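# Remove the box lid and set it upright on table

## Task

Lift the lid off the box and set it down lying flat on the table, top side up, resting entirely on the table surface and clear of the box, then release it. The box must stay standing upright. The lid must never be loose in the air more than a few centimetres above the table, although small bounces while it still sits on the box are acceptable. The result only counts if it holds without the robot supporting anything at the end.

## Robot and tools

Robot: two arms, left_arm and right_arm, each a 7-joint arm with a parallel two-finger gripper. In the shared scene frame the origin sits on the table top midway between the arms, +x points out across the table, +z points up, and left_arm is on the +y side. The names left and right do not correspond to image sides. Scene time keeps running between calls, so slow replies let things drift.

Gripper geometry: fingers extend along the gripper's own +z axis and close along its x axis. The reported end_effector_position is the point between the pads; fingertips reach 17.5 mm past it. Pure rotations pivot about that point, which lies 25 mm off the last joint axis toward the gripper's -y.

The 18-number row (used by both execute_actions and move): one flat list covering both arms, every value in [-1, 1], always all 18 even if one arm idles. Order: left_arm dx, dy, dz, rx, ry, rz, left_gripper position, force_limit, speed, then the same nine for right_arm and right_gripper. The first six of each arm are an offset, not a pose: they are measured in that gripper's own axes from its pose in the most recent result showing it (before any such result, and for later calls within one reply, from where the gripper is when the action begins). Scale: 1.0 equals 0.6 m of translation or 180 degrees of rotation; rx, ry, rz form a single rotation vector. Every row in one action is counted from that same base pose, not from the prior row. Sending zeros therefore pulls an arm back to the base pose; it is not a pause.

Finger numbers are absolute commands. position: +1 is fully open (50 mm gap), about -0.65 brings the pads together, -1 means close until something blocks. force_limit: per-pad pressing force, roughly 20 N at -1, 102 N at 0, 185 N at +1 (actual grip can run about 17 % above). speed: gap change rate, 20 mm/s at -1, 85 at 0, 150 at +1. To leave a gripper unchanged, resend its previous three numbers; a 0 is a real command. A new force or speed only applies once position changes by at least 0.01. To soften a grip, open first.

execute_actions: argument actions, a list holding one item or empty. Empty list = look only, returns state. {"rows": [[18 numbers], ...], "steps": n} runs up to 15 control steps of 1/30 s (default 15); each row covers one step and the last row repeats. {"steps": n} without rows waits up to 300 steps counted from the previous result. Optional pictures true/false. A refused call sends nothing.

move: target is one 18-number row (same offsets and frames as above); speed in m/s from 0.002 to 0.5, default 0.25, with rotation capped at twice that in rad/s. Each gripper travels a straight line toward its target, all arms finishing together, lasting 0.5 to 10 s (cut off at 10 s). Grippers rotate the shorter way. Paths ignore obstacles and the other arm, and grippers can lag, stray or overshoot speed near full extension. Finger values are sent at the start. The result adds a move: line stating how it ended (done, off_target, moving, held, fault) plus limits that acted (paced = pose clipped; held = a check blocked steps, after which the arm may jump fast), and each gripper's distance to target.

wait: seconds 0 to 10; nothing new is sent. zoom_image: camera (cam_high, cam_low, cam_left_wrist, cam_right_wrist) and region [x0, y0, x1, y1] in pixels, at most 504 x 504; images are 896x504. finished_scene: scene = current scene number; it is final and reports success.

Control behavior: each step the commanded pose is clamped to within 70 mm and 16 degrees of the measured pose; position wins over orientation if both cannot be met. After an action ends an arm continues only to its last clamped pose, so large offsets may need several calls; check the Hand target line. Joints share speed limits and stop together on reversal.

Reading results: state line gives each gripper's position (m) and quaternion wxyz in the scene frame; printed positions can be off, more at long reach. pose unreachable means the clearance check altered that arm's command; HELD marks steps not fully sent. object_status: 0 moving, 1 blocked while opening, 2 blocked while closing (holding), 3 reached target or pads met (likely empty). Confirm a grip reads 2 with position -1 held. At force_limit -1 status stays 2 even if the object slips out. Opening width is about (250 - position_measured) x 0.202 mm. Joint torques include offsets and noise.

Things to avoid: letting the lid fall or fly from height (keep it within a few cm of a surface while released), tipping the box, knocking anything off the table, arms colliding or pressing each other, and ramming into contact (faster moves and targets far past the contact push harder). Torque reaching a joint's load limit (48.6 N m for waist, shoulder, upper arm roll, elbow; 30.6 N m for the three wrist joints; held weight counts) freezes that arm 10 s. Long holding heats motors: MOTOR HOT from 60 °C, and at 75 °C the arm sags in an OVER-TEMPERATURE FAULT. Loose objects may occasionally get nudged. Smooth, economical motion is preferred.

Each tool is called after ">>>" as name(argument=value, ...) on one line, values as JSON.

## Session

>>> execute_actions(actions=[])

Scene clock: 0.00 s of 4100.00 s.
left_arm: end_effector_position=(+0.6402, +0.2709, +0.3197) position_measured=3 object_status=3 end_effector_quat_wxyz=(-0.268, +0.938, -0.127, +0.180) | right_arm: end_effector_position=(+0.3896, -0.3251, +0.1794) position_measured=3 object_status=3 end_effector_quat_wxyz=(-0.002, +0.644, +0.765, -0.001)
Joint positions: left_arm=[ 0.661  0.677  0.156  1.047 -0.764  1.403  0.479] | right_arm=[-0.056  0.435 -0.001  1.656 -0.001  1.055  1.516]
Joint velocities: left_arm=[ 0.     0.002  0.    -0.    -0.    -0.001  0.   ] | right_arm=[-0.     0.001  0.001  0.001  0.    -0.     0.   ]
Joint torques (N m, as the joint torque sensors report them, + toward a larger angle): no reading
Hand target (left_arm): +0.640, +0.271, +0.320; -0.268, +0.938, -0.127, +0.180
Hand target (right_arm): +0.390, -0.325, +0.179; -0.002, +0.644, +0.765, -0.001

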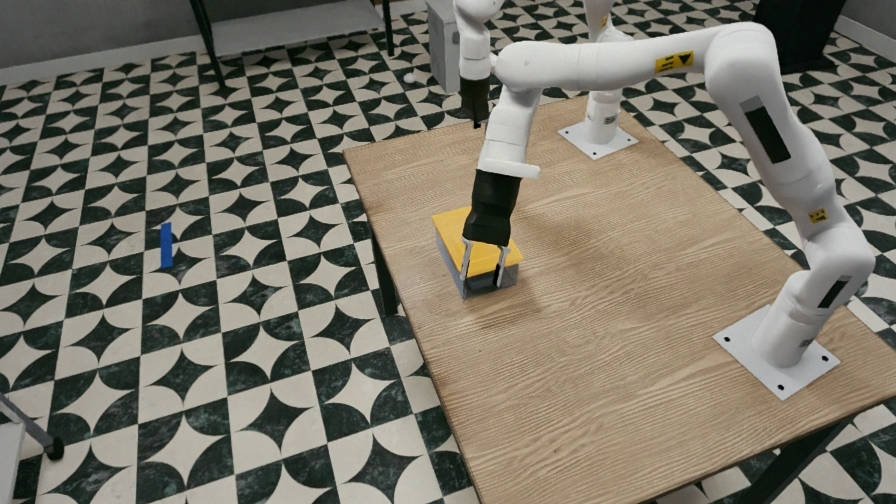

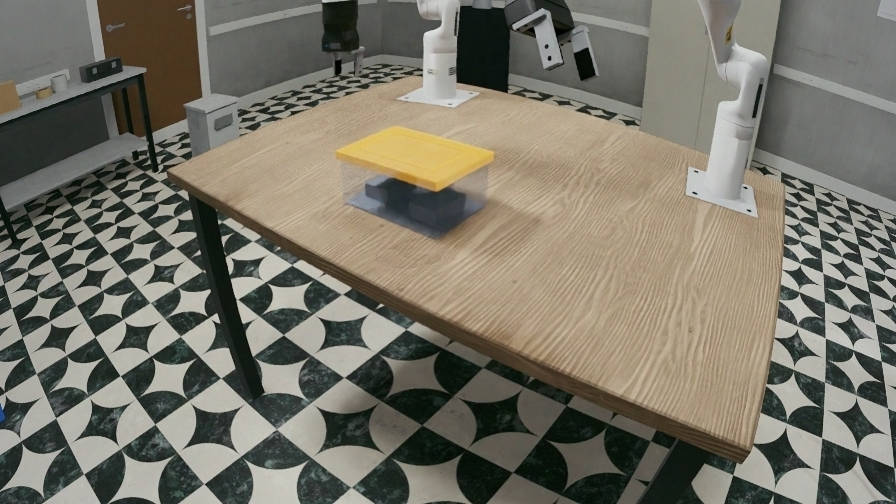

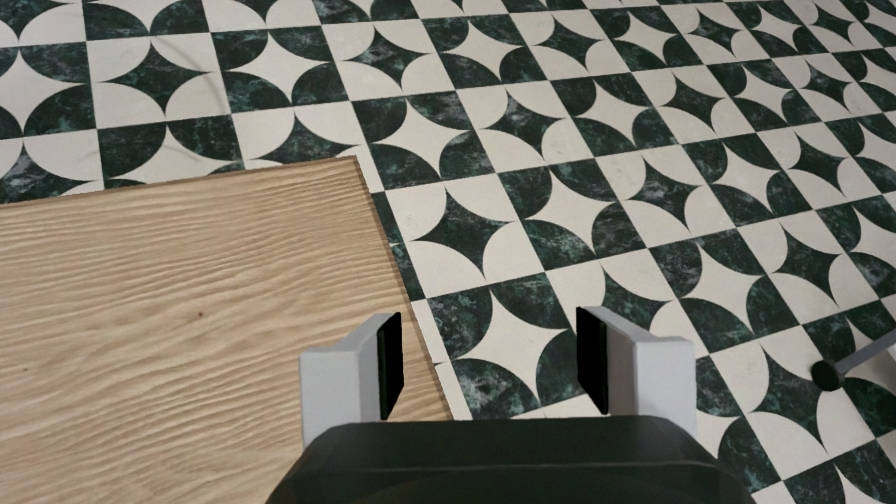

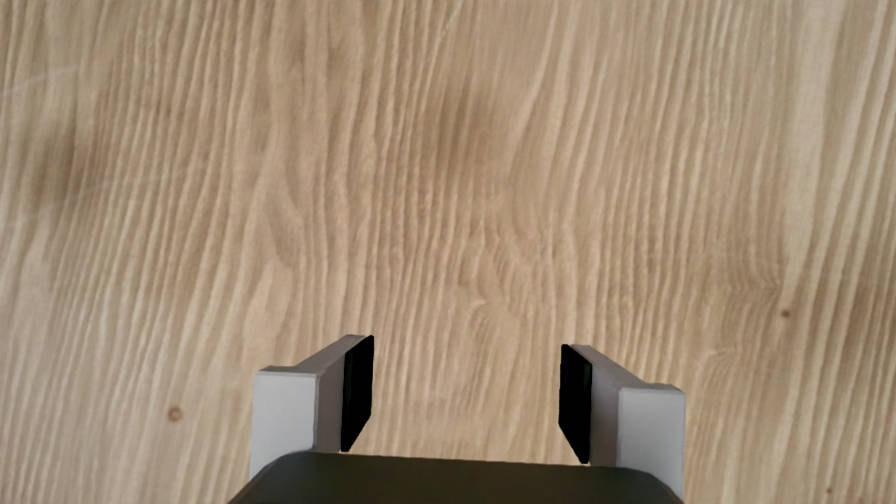

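>>> zoom_image(camera="cam_low", region=[310, 100, 530, 260])

>>> zoom_image(camera="cam_high", region=[400, 180, 580, 320])

Region (310, 100, 530, 260) of cam_low's 896x504 image, scaled by 2.291, with more detail than that image has; it fills the top 367 rows of this view, and the rest is white.

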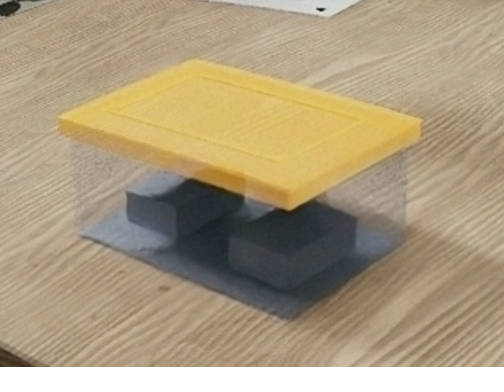

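Region (400, 180, 580, 320) of cam_high's 896x504 image, scaled by 2.800, with more detail than that image has.

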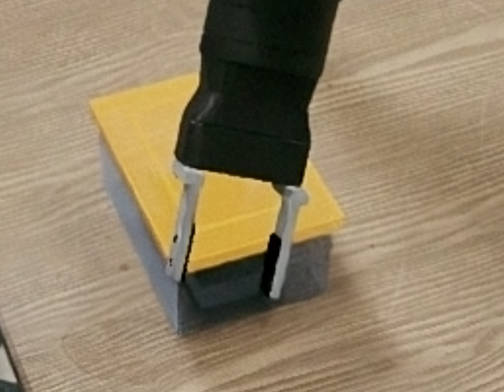

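>>> move(target=[0.031,0.31,-0.331,-0.174,-0.117,-0.083,1,0,0,0,0,0,0,0,0,1,0,0], speed=0.3)

Scene clock: 6.90 s of 4100.00 s.
left_arm: end_effector_position=(+0.5493, +0.0211, +0.3796) position_measured=3 object_status=3 end_effector_quat_wxyz=(+0.066, +0.994, -0.006, +0.085) | right_arm: end_effector_position=(+0.3896, -0.3251, +0.1794) position_measured=3 object_status=3 end_effector_quat_wxyz=(-0.002, +0.644, +0.765, -0.001)
Joint positions: left_arm=[ 0.819  0.952  0.402  0.038 -0.394  1.939  0.666] | right_arm=[-0.056  0.435 -0.001  1.656 -0.001  1.055  1.516]
Joint velocities: left_arm=[-0.006  0.002  0.005 -0.    -0.004  0.     0.002] | right_arm=[-0.001  0.001  0.    -0.    -0.     0.    -0.   ]
Joint torques (N m, as the joint torque sensors report them, + toward a larger angle): left_arm=[ -0.08 -24.67   0.54  -8.21  -0.16  -0.9   -0.31] | right_arm=[  0.46 -17.29   0.41  -8.03  -0.05   0.22  -0.03]
Hand target (left_arm): +0.550, +0.021, +0.380; +0.066, +0.994, -0.006, +0.085
Hand target (right_arm): +0.390, -0.325, +0.179; -0.002, +0.644, +0.765, -0.001
Off the commanded pose (left_arm): 0.001 m, 12 deg.
Off the commanded pose (right_arm): 0.000 m, 0 deg.
elbow stopped short (left arm): the move would have taken joint 4 (elbow) straighter than the controller allows; a more bent joint 4 avoids this.
After step 90, 2.30 s passed at rest.
move: off_target (left_arm)

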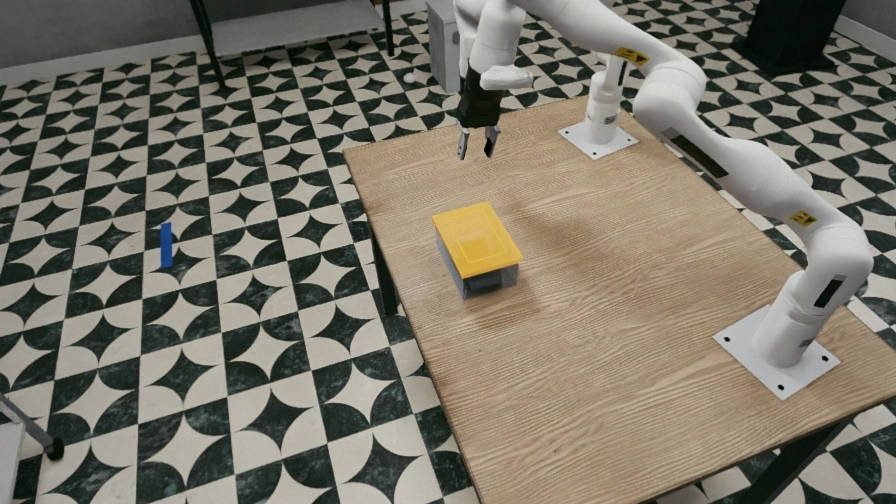

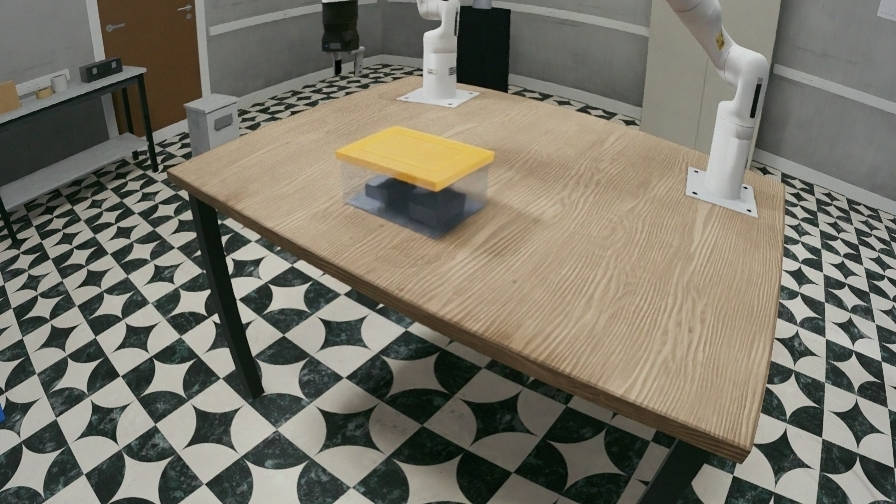

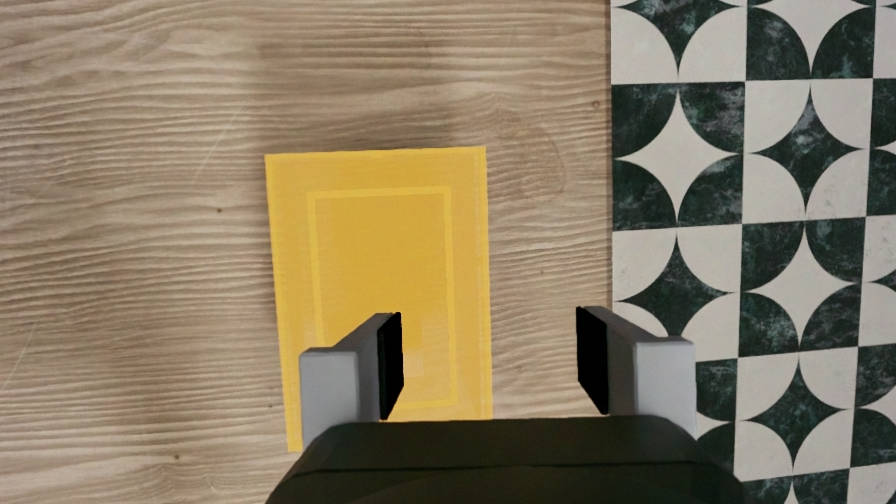

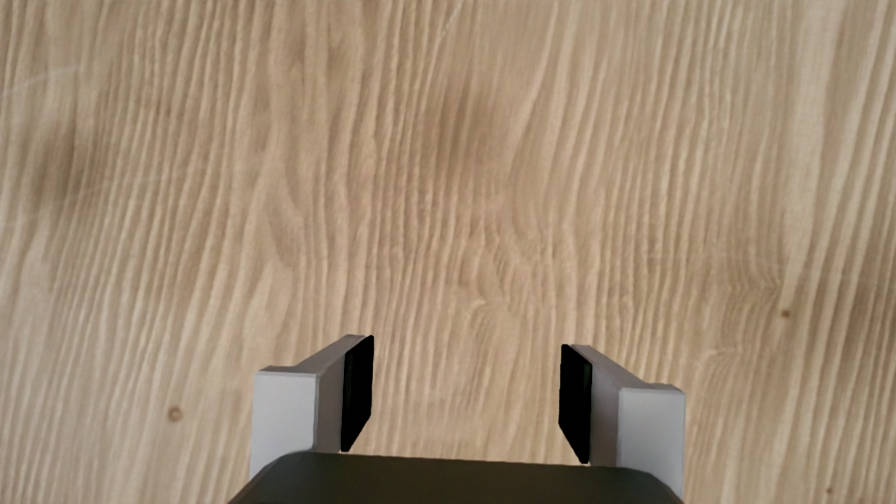

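>>> move(target=[-0.2,-0.487,0.122,0.042,-0.054,-0.004,1,0,0,0,0,0,0,0,0,1,0,0], speed=0.3)

>>> move(target=[0.15,0.2,0.05,-0.385,0.385,0.385,1,0,0,0,0,0,0,0,0,1,0,0], speed=0.35)

Scene clock: 13.47 s of 4100.00 s.
left_arm: end_effector_position=(+0.4497, +0.3007, +0.2483) position_measured=3 object_status=3 end_effector_quat_wxyz=(-0.000, +1.000, -0.000, -0.000) | right_arm: end_effector_position=(+0.3896, -0.3251, +0.1794) position_measured=3 object_status=3 end_effector_quat_wxyz=(-0.002, +0.644, +0.765, -0.001)
Joint positions: left_arm=[ 0.145  0.374  0.456  1.558 -0.17   1.25   0.469] | right_arm=[-0.056  0.435 -0.001  1.656 -0.001  1.055  1.516]
Joint velocities: left_arm=[-0.002 -0.004 -0.002  0.     0.002  0.     0.   ] | right_arm=[-0.     0.    -0.001 -0.     0.    -0.     0.001]
Joint torques (N m, as the joint torque sensors report them, + toward a larger angle): left_arm=[ -0.36 -14.74   1.69  -8.94  -0.18  -0.19  -0.15] | right_arm=[  0.26 -17.31  -0.04  -8.73  -0.65   0.55   0.03]
Hand target (left_arm): +0.450, +0.301, +0.248; -0.000, +1.000, -0.000, -0.000
Hand target (right_arm): +0.390, -0.325, +0.179; -0.002, +0.644, +0.765, -0.001
Off the commanded pose (left_arm): 0.001 m, 0 deg.
Off the commanded pose (right_arm): 0.000 m, 0 deg.
After step 90, 1.73 s passed at rest.
move: done

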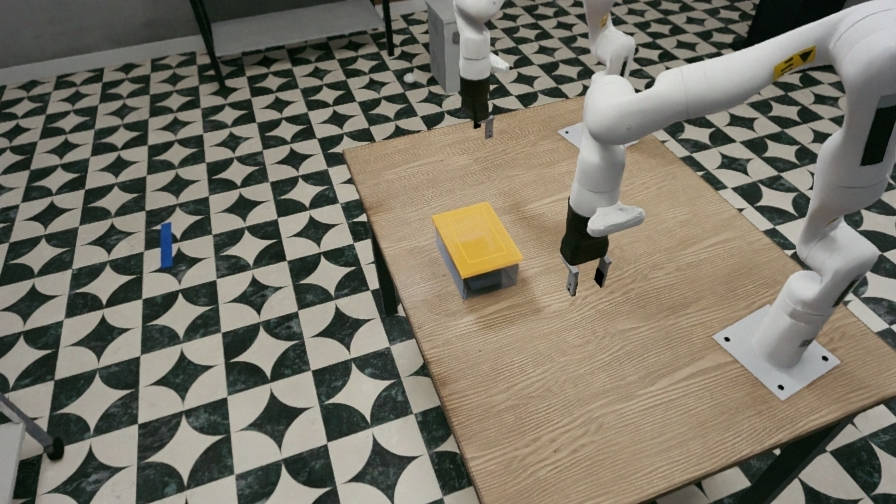

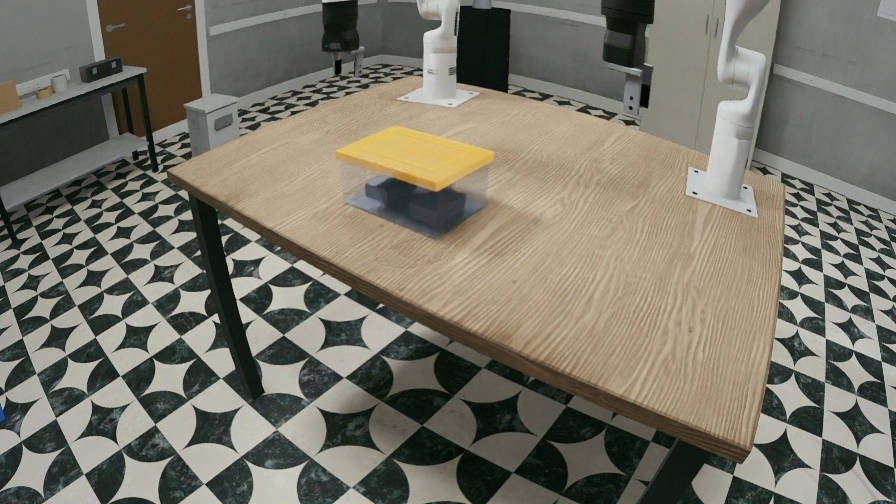

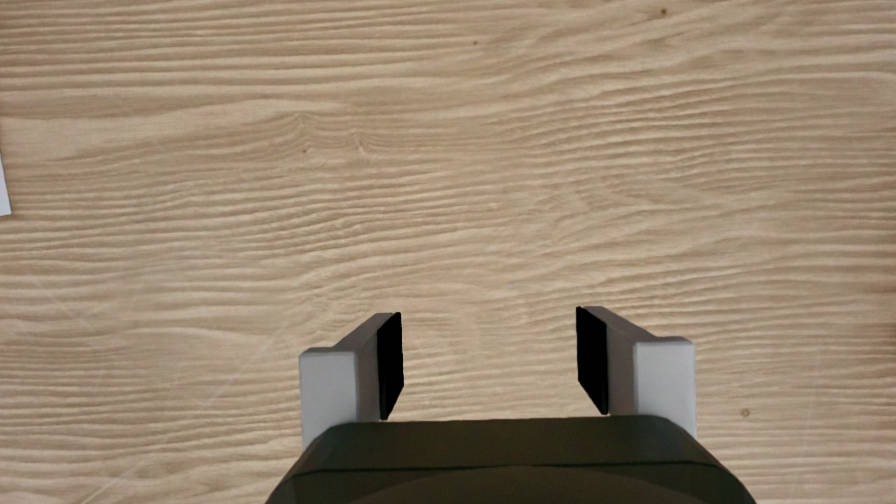

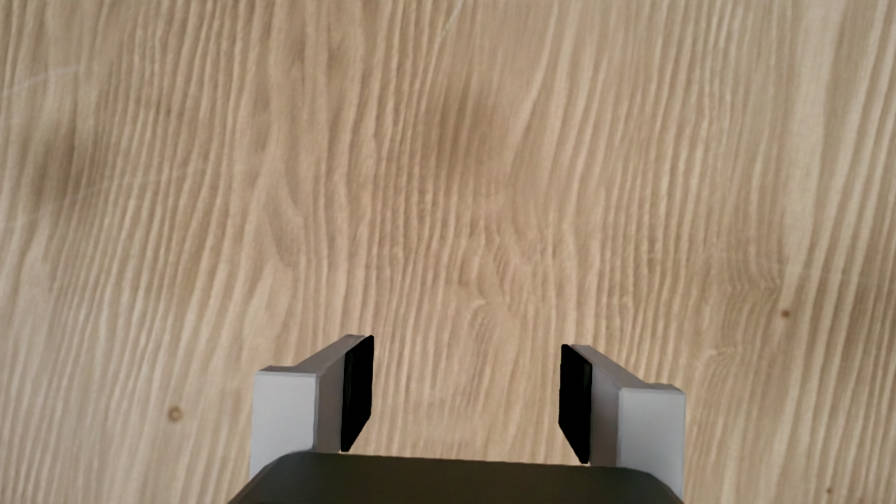

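Scene clock: 16.90 s of 4100.00 s.
left_arm: end_effector_position=(+0.5389, +0.1795, +0.2187) position_measured=3 object_status=3 end_effector_quat_wxyz=(+0.501, +0.498, -0.501, +0.500) | right_arm: end_effector_position=(+0.3896, -0.3251, +0.1794) position_measured=3 object_status=3 end_effector_quat_wxyz=(-0.002, +0.644, +0.765, -0.001)
Joint positions: left_arm=[-0.655  1.406  1.101  1.731  0.592  0.845 -2.247] | right_arm=[-0.056  0.435 -0.001  1.656 -0.001  1.055  1.516]
Joint velocities: left_arm=[ 0.008  0.01  -0.002 -0.002  0.002  0.003 -0.004] | right_arm=[ 0.    -0.001 -0.001  0.001 -0.     0.    -0.001]
Joint torques (N m, as the joint torque sensors report them, + toward a larger angle): left_arm=[ -0.49 -15.89  11.55   0.49   1.98   1.92  -0.54] | right_arm=[ -0.76 -17.07   0.17  -8.49  -0.12   0.21  -0.08]
Hand target (left_arm): +0.539, +0.179, +0.219; +0.501, +0.498, -0.501, +0.499
Hand target (right_arm): +0.390, -0.325, +0.179; -0.002, +0.644, +0.765, -0.001
Off the commanded pose (left_arm): 0.001 m, 0 deg.
Off the commanded pose (right_arm): 0.000 m, 0 deg.
move: done

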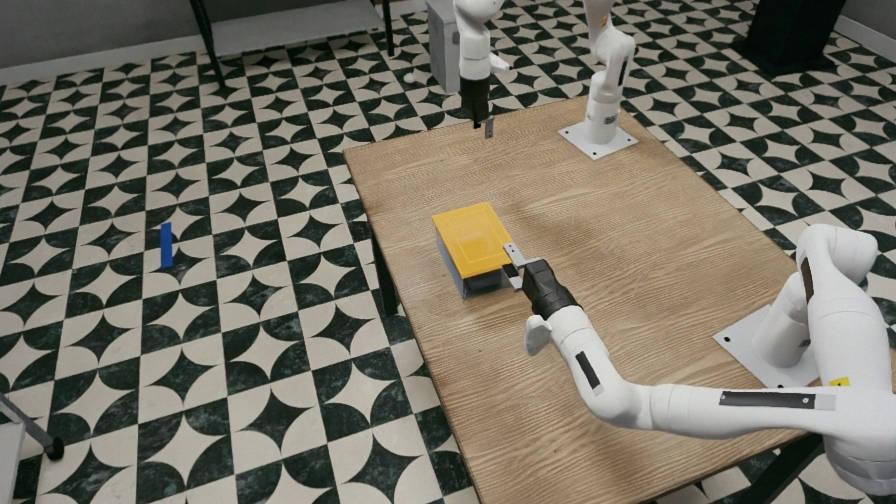

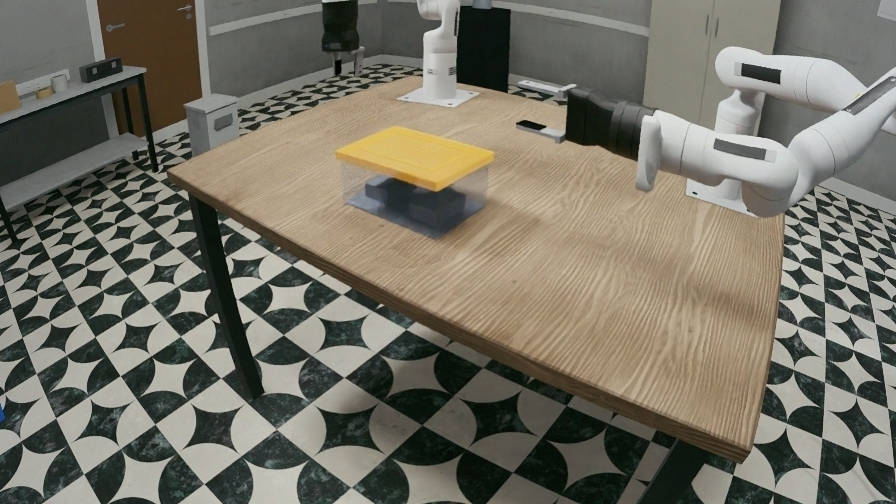

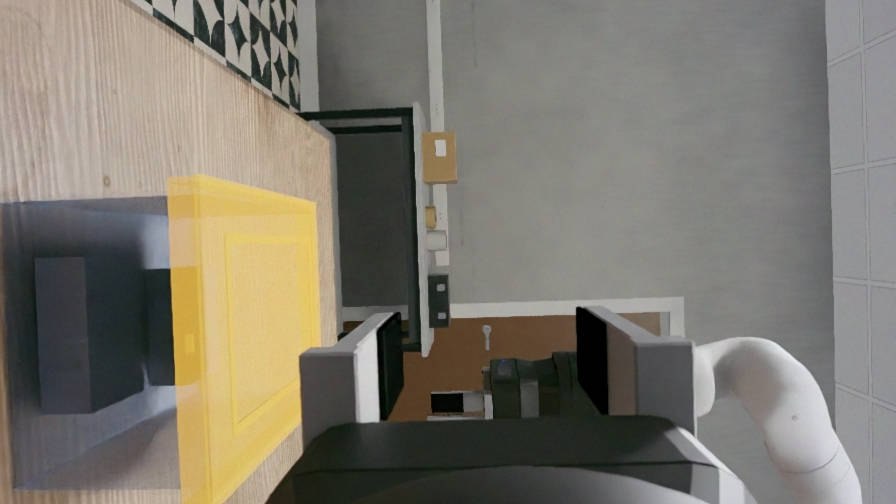

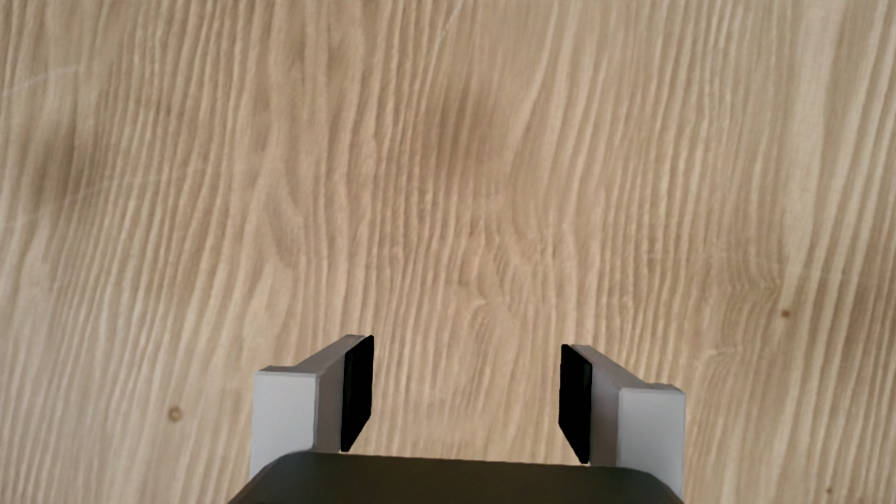

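>>> move(target=[-0.205,0.01,0.04,0,0,0,0.4,0,0,0,0,0,0,0,0,1,0,0], speed=0.2)

Scene clock: 19.40 s of 4100.00 s.
left_arm: end_effector_position=(+0.5334, +0.1557, +0.0965) position_measured=92 object_status=3 end_effector_quat_wxyz=(+0.501, +0.498, -0.501, +0.500) | right_arm: end_effector_position=(+0.3896, -0.3251, +0.1794) position_measured=3 object_status=3 end_effector_quat_wxyz=(-0.002, +0.644, +0.765, -0.001)
Joint positions: left_arm=[-0.589  1.646  0.997  1.643  0.512  0.811 -2.405] | right_arm=[-0.056  0.435 -0.001  1.656 -0.001  1.055  1.516]
Joint velocities: left_arm=[ 0.003  0.006 -0.002 -0.001  0.003  0.003 -0.003] | right_arm=[ 0.    -0.    -0.     0.    -0.    -0.    -0.001]
Joint torques (N m, as the joint torque sensors report them, + toward a larger angle): left_arm=[ -0.68 -17.14  11.05   2.48   1.59   2.49  -0.62] | right_arm=[ -0.41 -17.88   0.38  -8.42  -0.28   0.17  -0.12]
Hand target (left_arm): +0.533, +0.155, +0.096; +0.501, +0.498, -0.501, +0.500
Hand target (right_arm): +0.390, -0.325, +0.179; -0.002, +0.644, +0.765, -0.001
Off the commanded pose (left_arm): 0.001 m, 0 deg.
Off the commanded pose (right_arm): 0.000 m, 0 deg.
move: done

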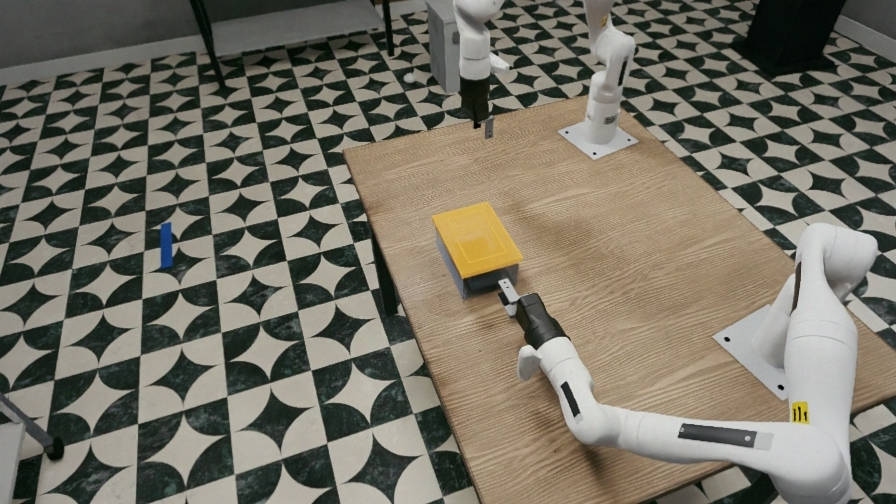

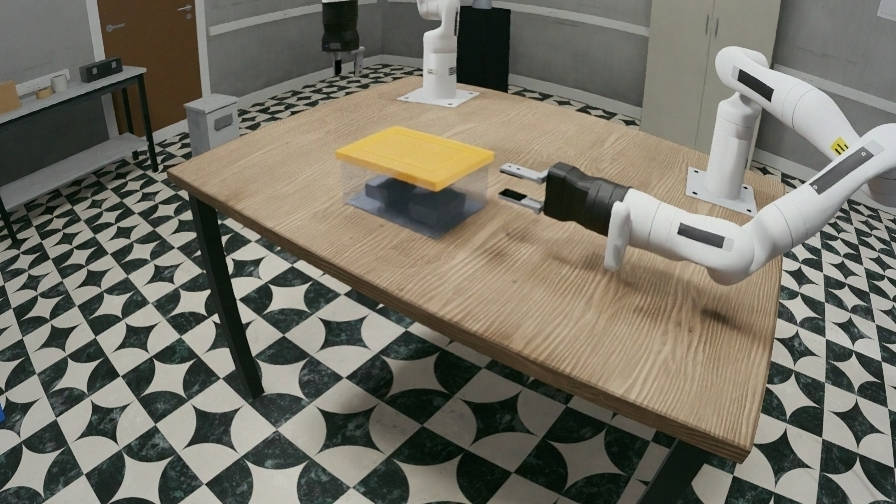

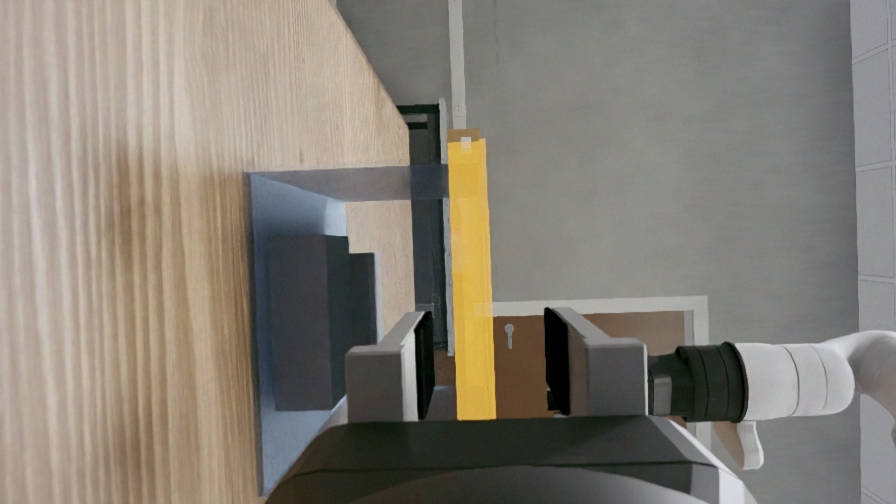

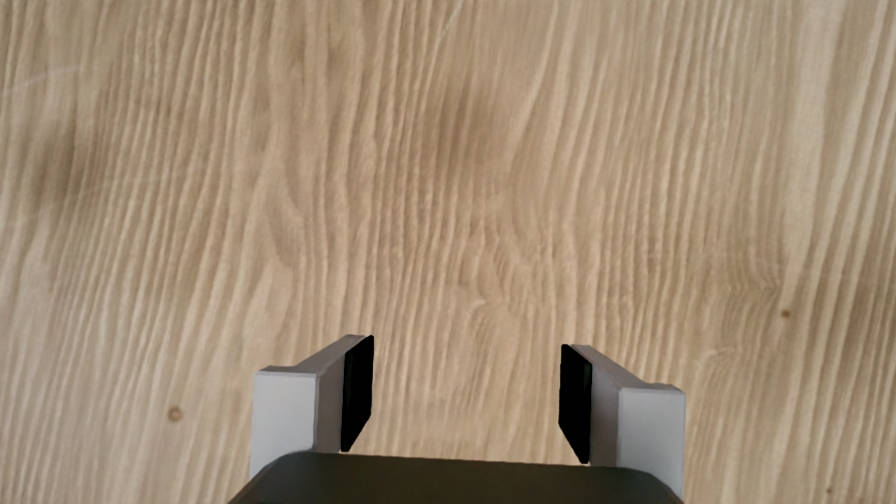

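>>> move(target=[-0.007,0,0.085,0.013,0,0,0.4,0,0,0,0,0,0,0,0,1,0,0], speed=0.08)

>>> zoom_image(camera="cam_low", region=[400, 120, 580, 250])

Scene clock: 21.70 s of 4100.00 s.
left_arm: end_effector_position=(+0.5336, +0.1048, +0.0926) position_measured=92 object_status=3 end_effector_quat_wxyz=(+0.490, +0.508, -0.491, +0.510) | right_arm: end_effector_position=(+0.3896, -0.3251, +0.1794) position_measured=3 object_status=3 end_effector_quat_wxyz=(-0.002, +0.644, +0.765, -0.001)
Joint positions: left_arm=[-0.528  1.709  1.058  1.697  0.568  0.636 -2.475] | right_arm=[-0.056  0.435 -0.001  1.656 -0.001  1.055  1.516]
Joint velocities: left_arm=[ 0.002  0.005 -0.001  0.     0.001  0.    -0.001] | right_arm=[ 0.001  0.001 -0.    -0.    -0.    -0.    -0.   ]
Joint torques (N m, as the joint torque sensors report them, + toward a larger angle): left_arm=[  0.06 -16.59  10.96   3.12   1.11   2.57  -0.6 ] | right_arm=[ -0.12 -17.04   0.26  -8.7   -0.2    0.03  -0.21]
Hand target (left_arm): +0.534, +0.105, +0.093; +0.490, +0.508, -0.491, +0.510
Hand target (right_arm): +0.390, -0.325, +0.179; -0.002, +0.644, +0.765, -0.001
Off the commanded pose (left_arm): 0.000 m, 0 deg.
Off the commanded pose (right_arm): 0.000 m, 0 deg.
move: done

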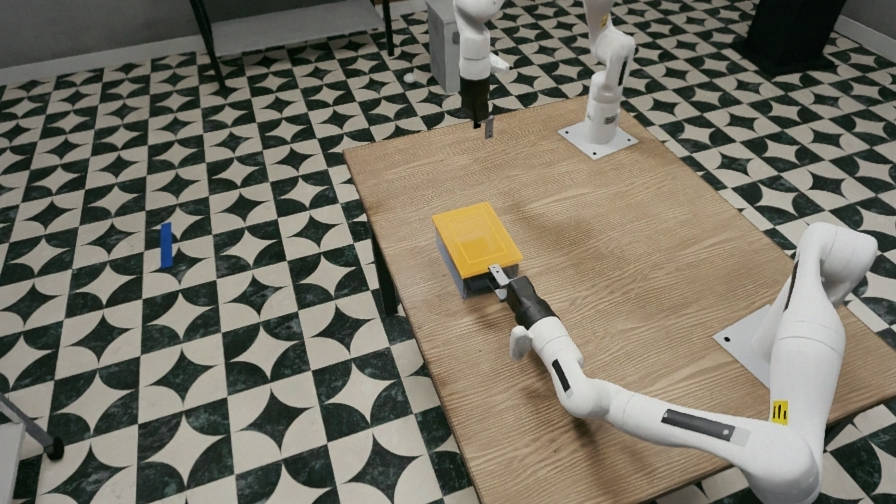

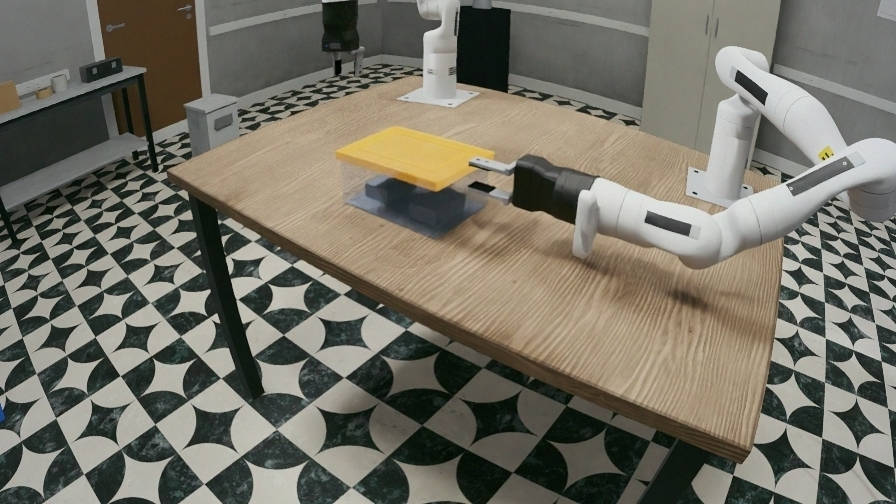

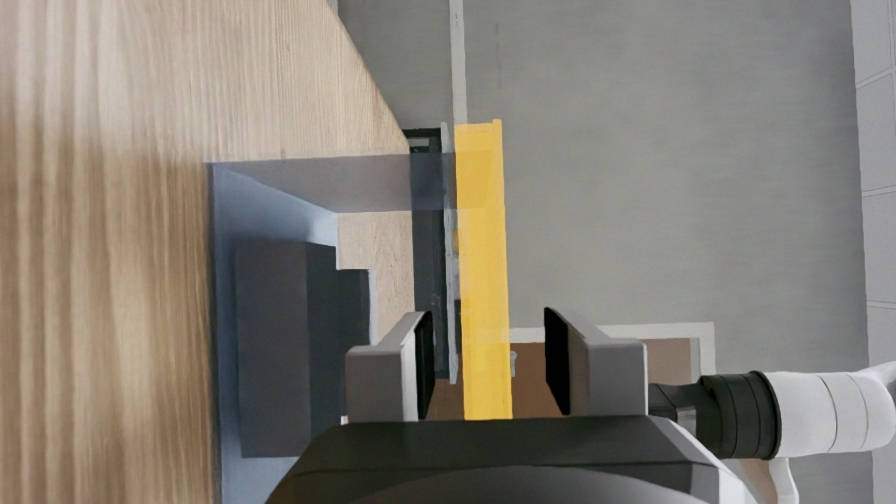

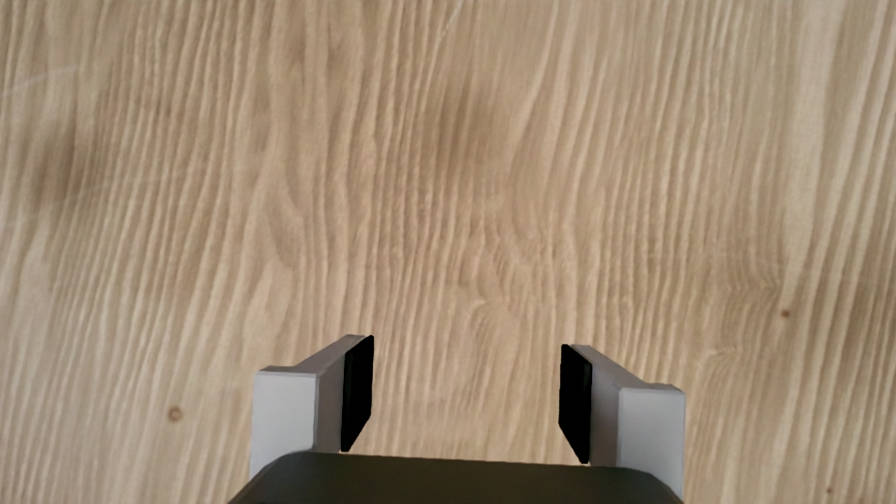

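Region (400, 120, 580, 250) of cam_low's 896x504 image, scaled by 2.800, with more detail than that image has.

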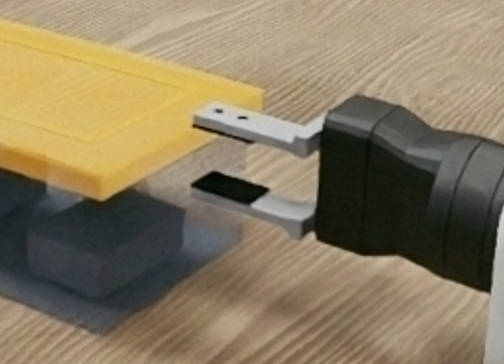

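>>> move(target=[0,0,0.035,0,0,0,0.4,0,0,0,0,0,0,0,0,1,0,0], speed=0.03)

>>> zoom_image(camera="cam_low", region=[400, 120, 580, 250])

Scene clock: 23.43 s of 4100.00 s.
left_arm: end_effector_position=(+0.5352, +0.0849, +0.0927) position_measured=92 object_status=3 end_effector_quat_wxyz=(+0.489, +0.508, -0.491, +0.511) | right_arm: end_effector_position=(+0.3896, -0.3251, +0.1794) position_measured=3 object_status=3 end_effector_quat_wxyz=(-0.002, +0.644, +0.765, -0.001)
Joint positions: left_arm=[-0.491  1.725  1.081  1.693  0.583  0.596 -2.486] | right_arm=[-0.056  0.435 -0.001  1.656 -0.001  1.055  1.516]
Joint velocities: left_arm=[ 0.     0.001  0.    -0.     0.001  0.    -0.   ] | right_arm=[ 0.     0.    -0.001 -0.    -0.     0.     0.   ]
Joint torques (N m, as the joint torque sensors report them, + toward a larger angle): left_arm=[  1.1  -16.06  11.7    3.42   1.02   2.38  -0.48] | right_arm=[  0.68 -17.31  -0.03  -8.57  -0.41   0.48   0.05]
Hand target (left_arm): +0.535, +0.084, +0.093; +0.490, +0.508, -0.491, +0.510
Hand target (right_arm): +0.390, -0.325, +0.179; -0.002, +0.644, +0.765, -0.001
Off the commanded pose (left_arm): 0.001 m, 0 deg.
Off the commanded pose (right_arm): 0.000 m, 0 deg.
move: done

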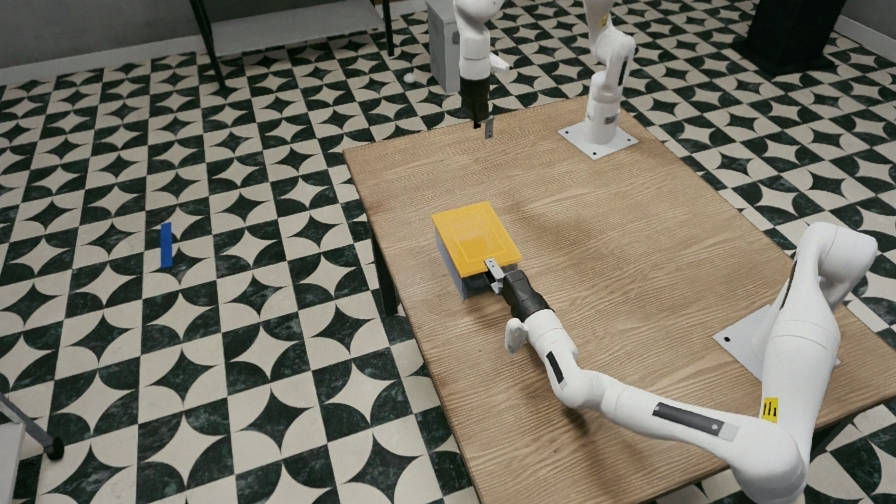

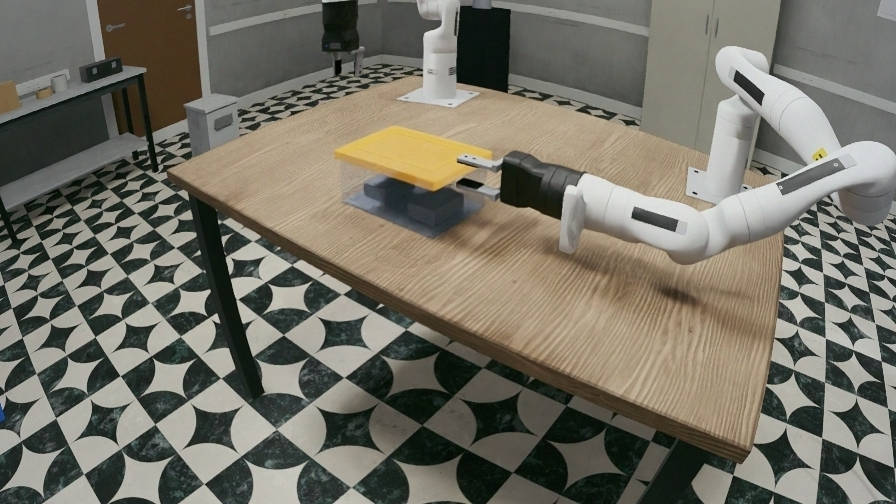

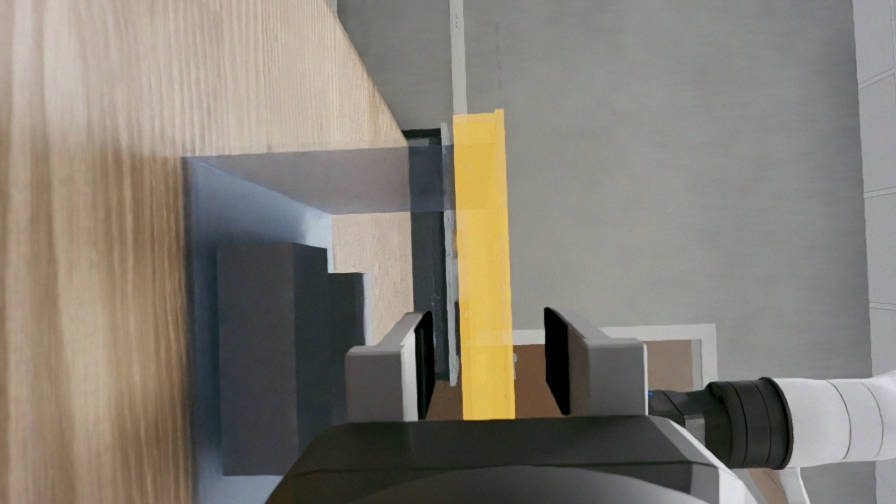

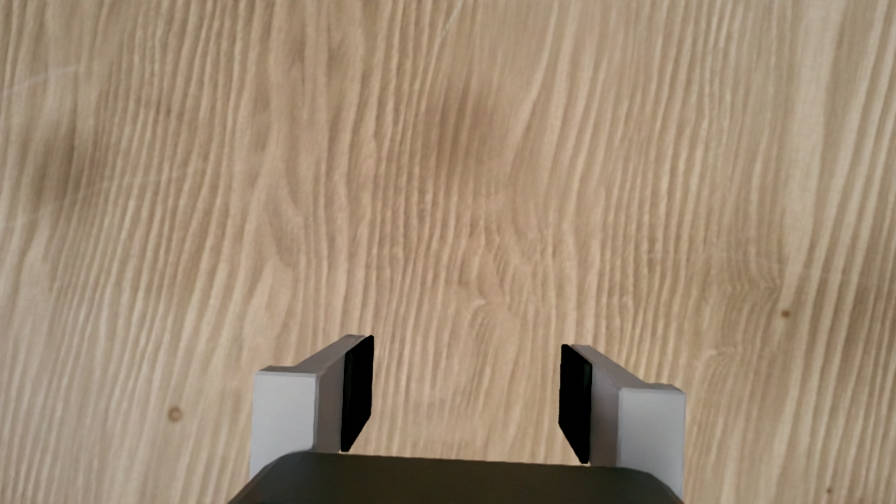

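Region (400, 120, 580, 250) of cam_low's 896x504 image, scaled by 2.800, with more detail than that image has.

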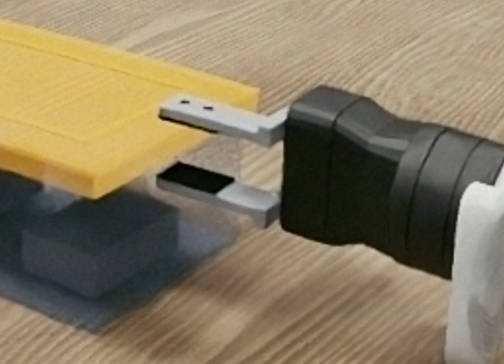

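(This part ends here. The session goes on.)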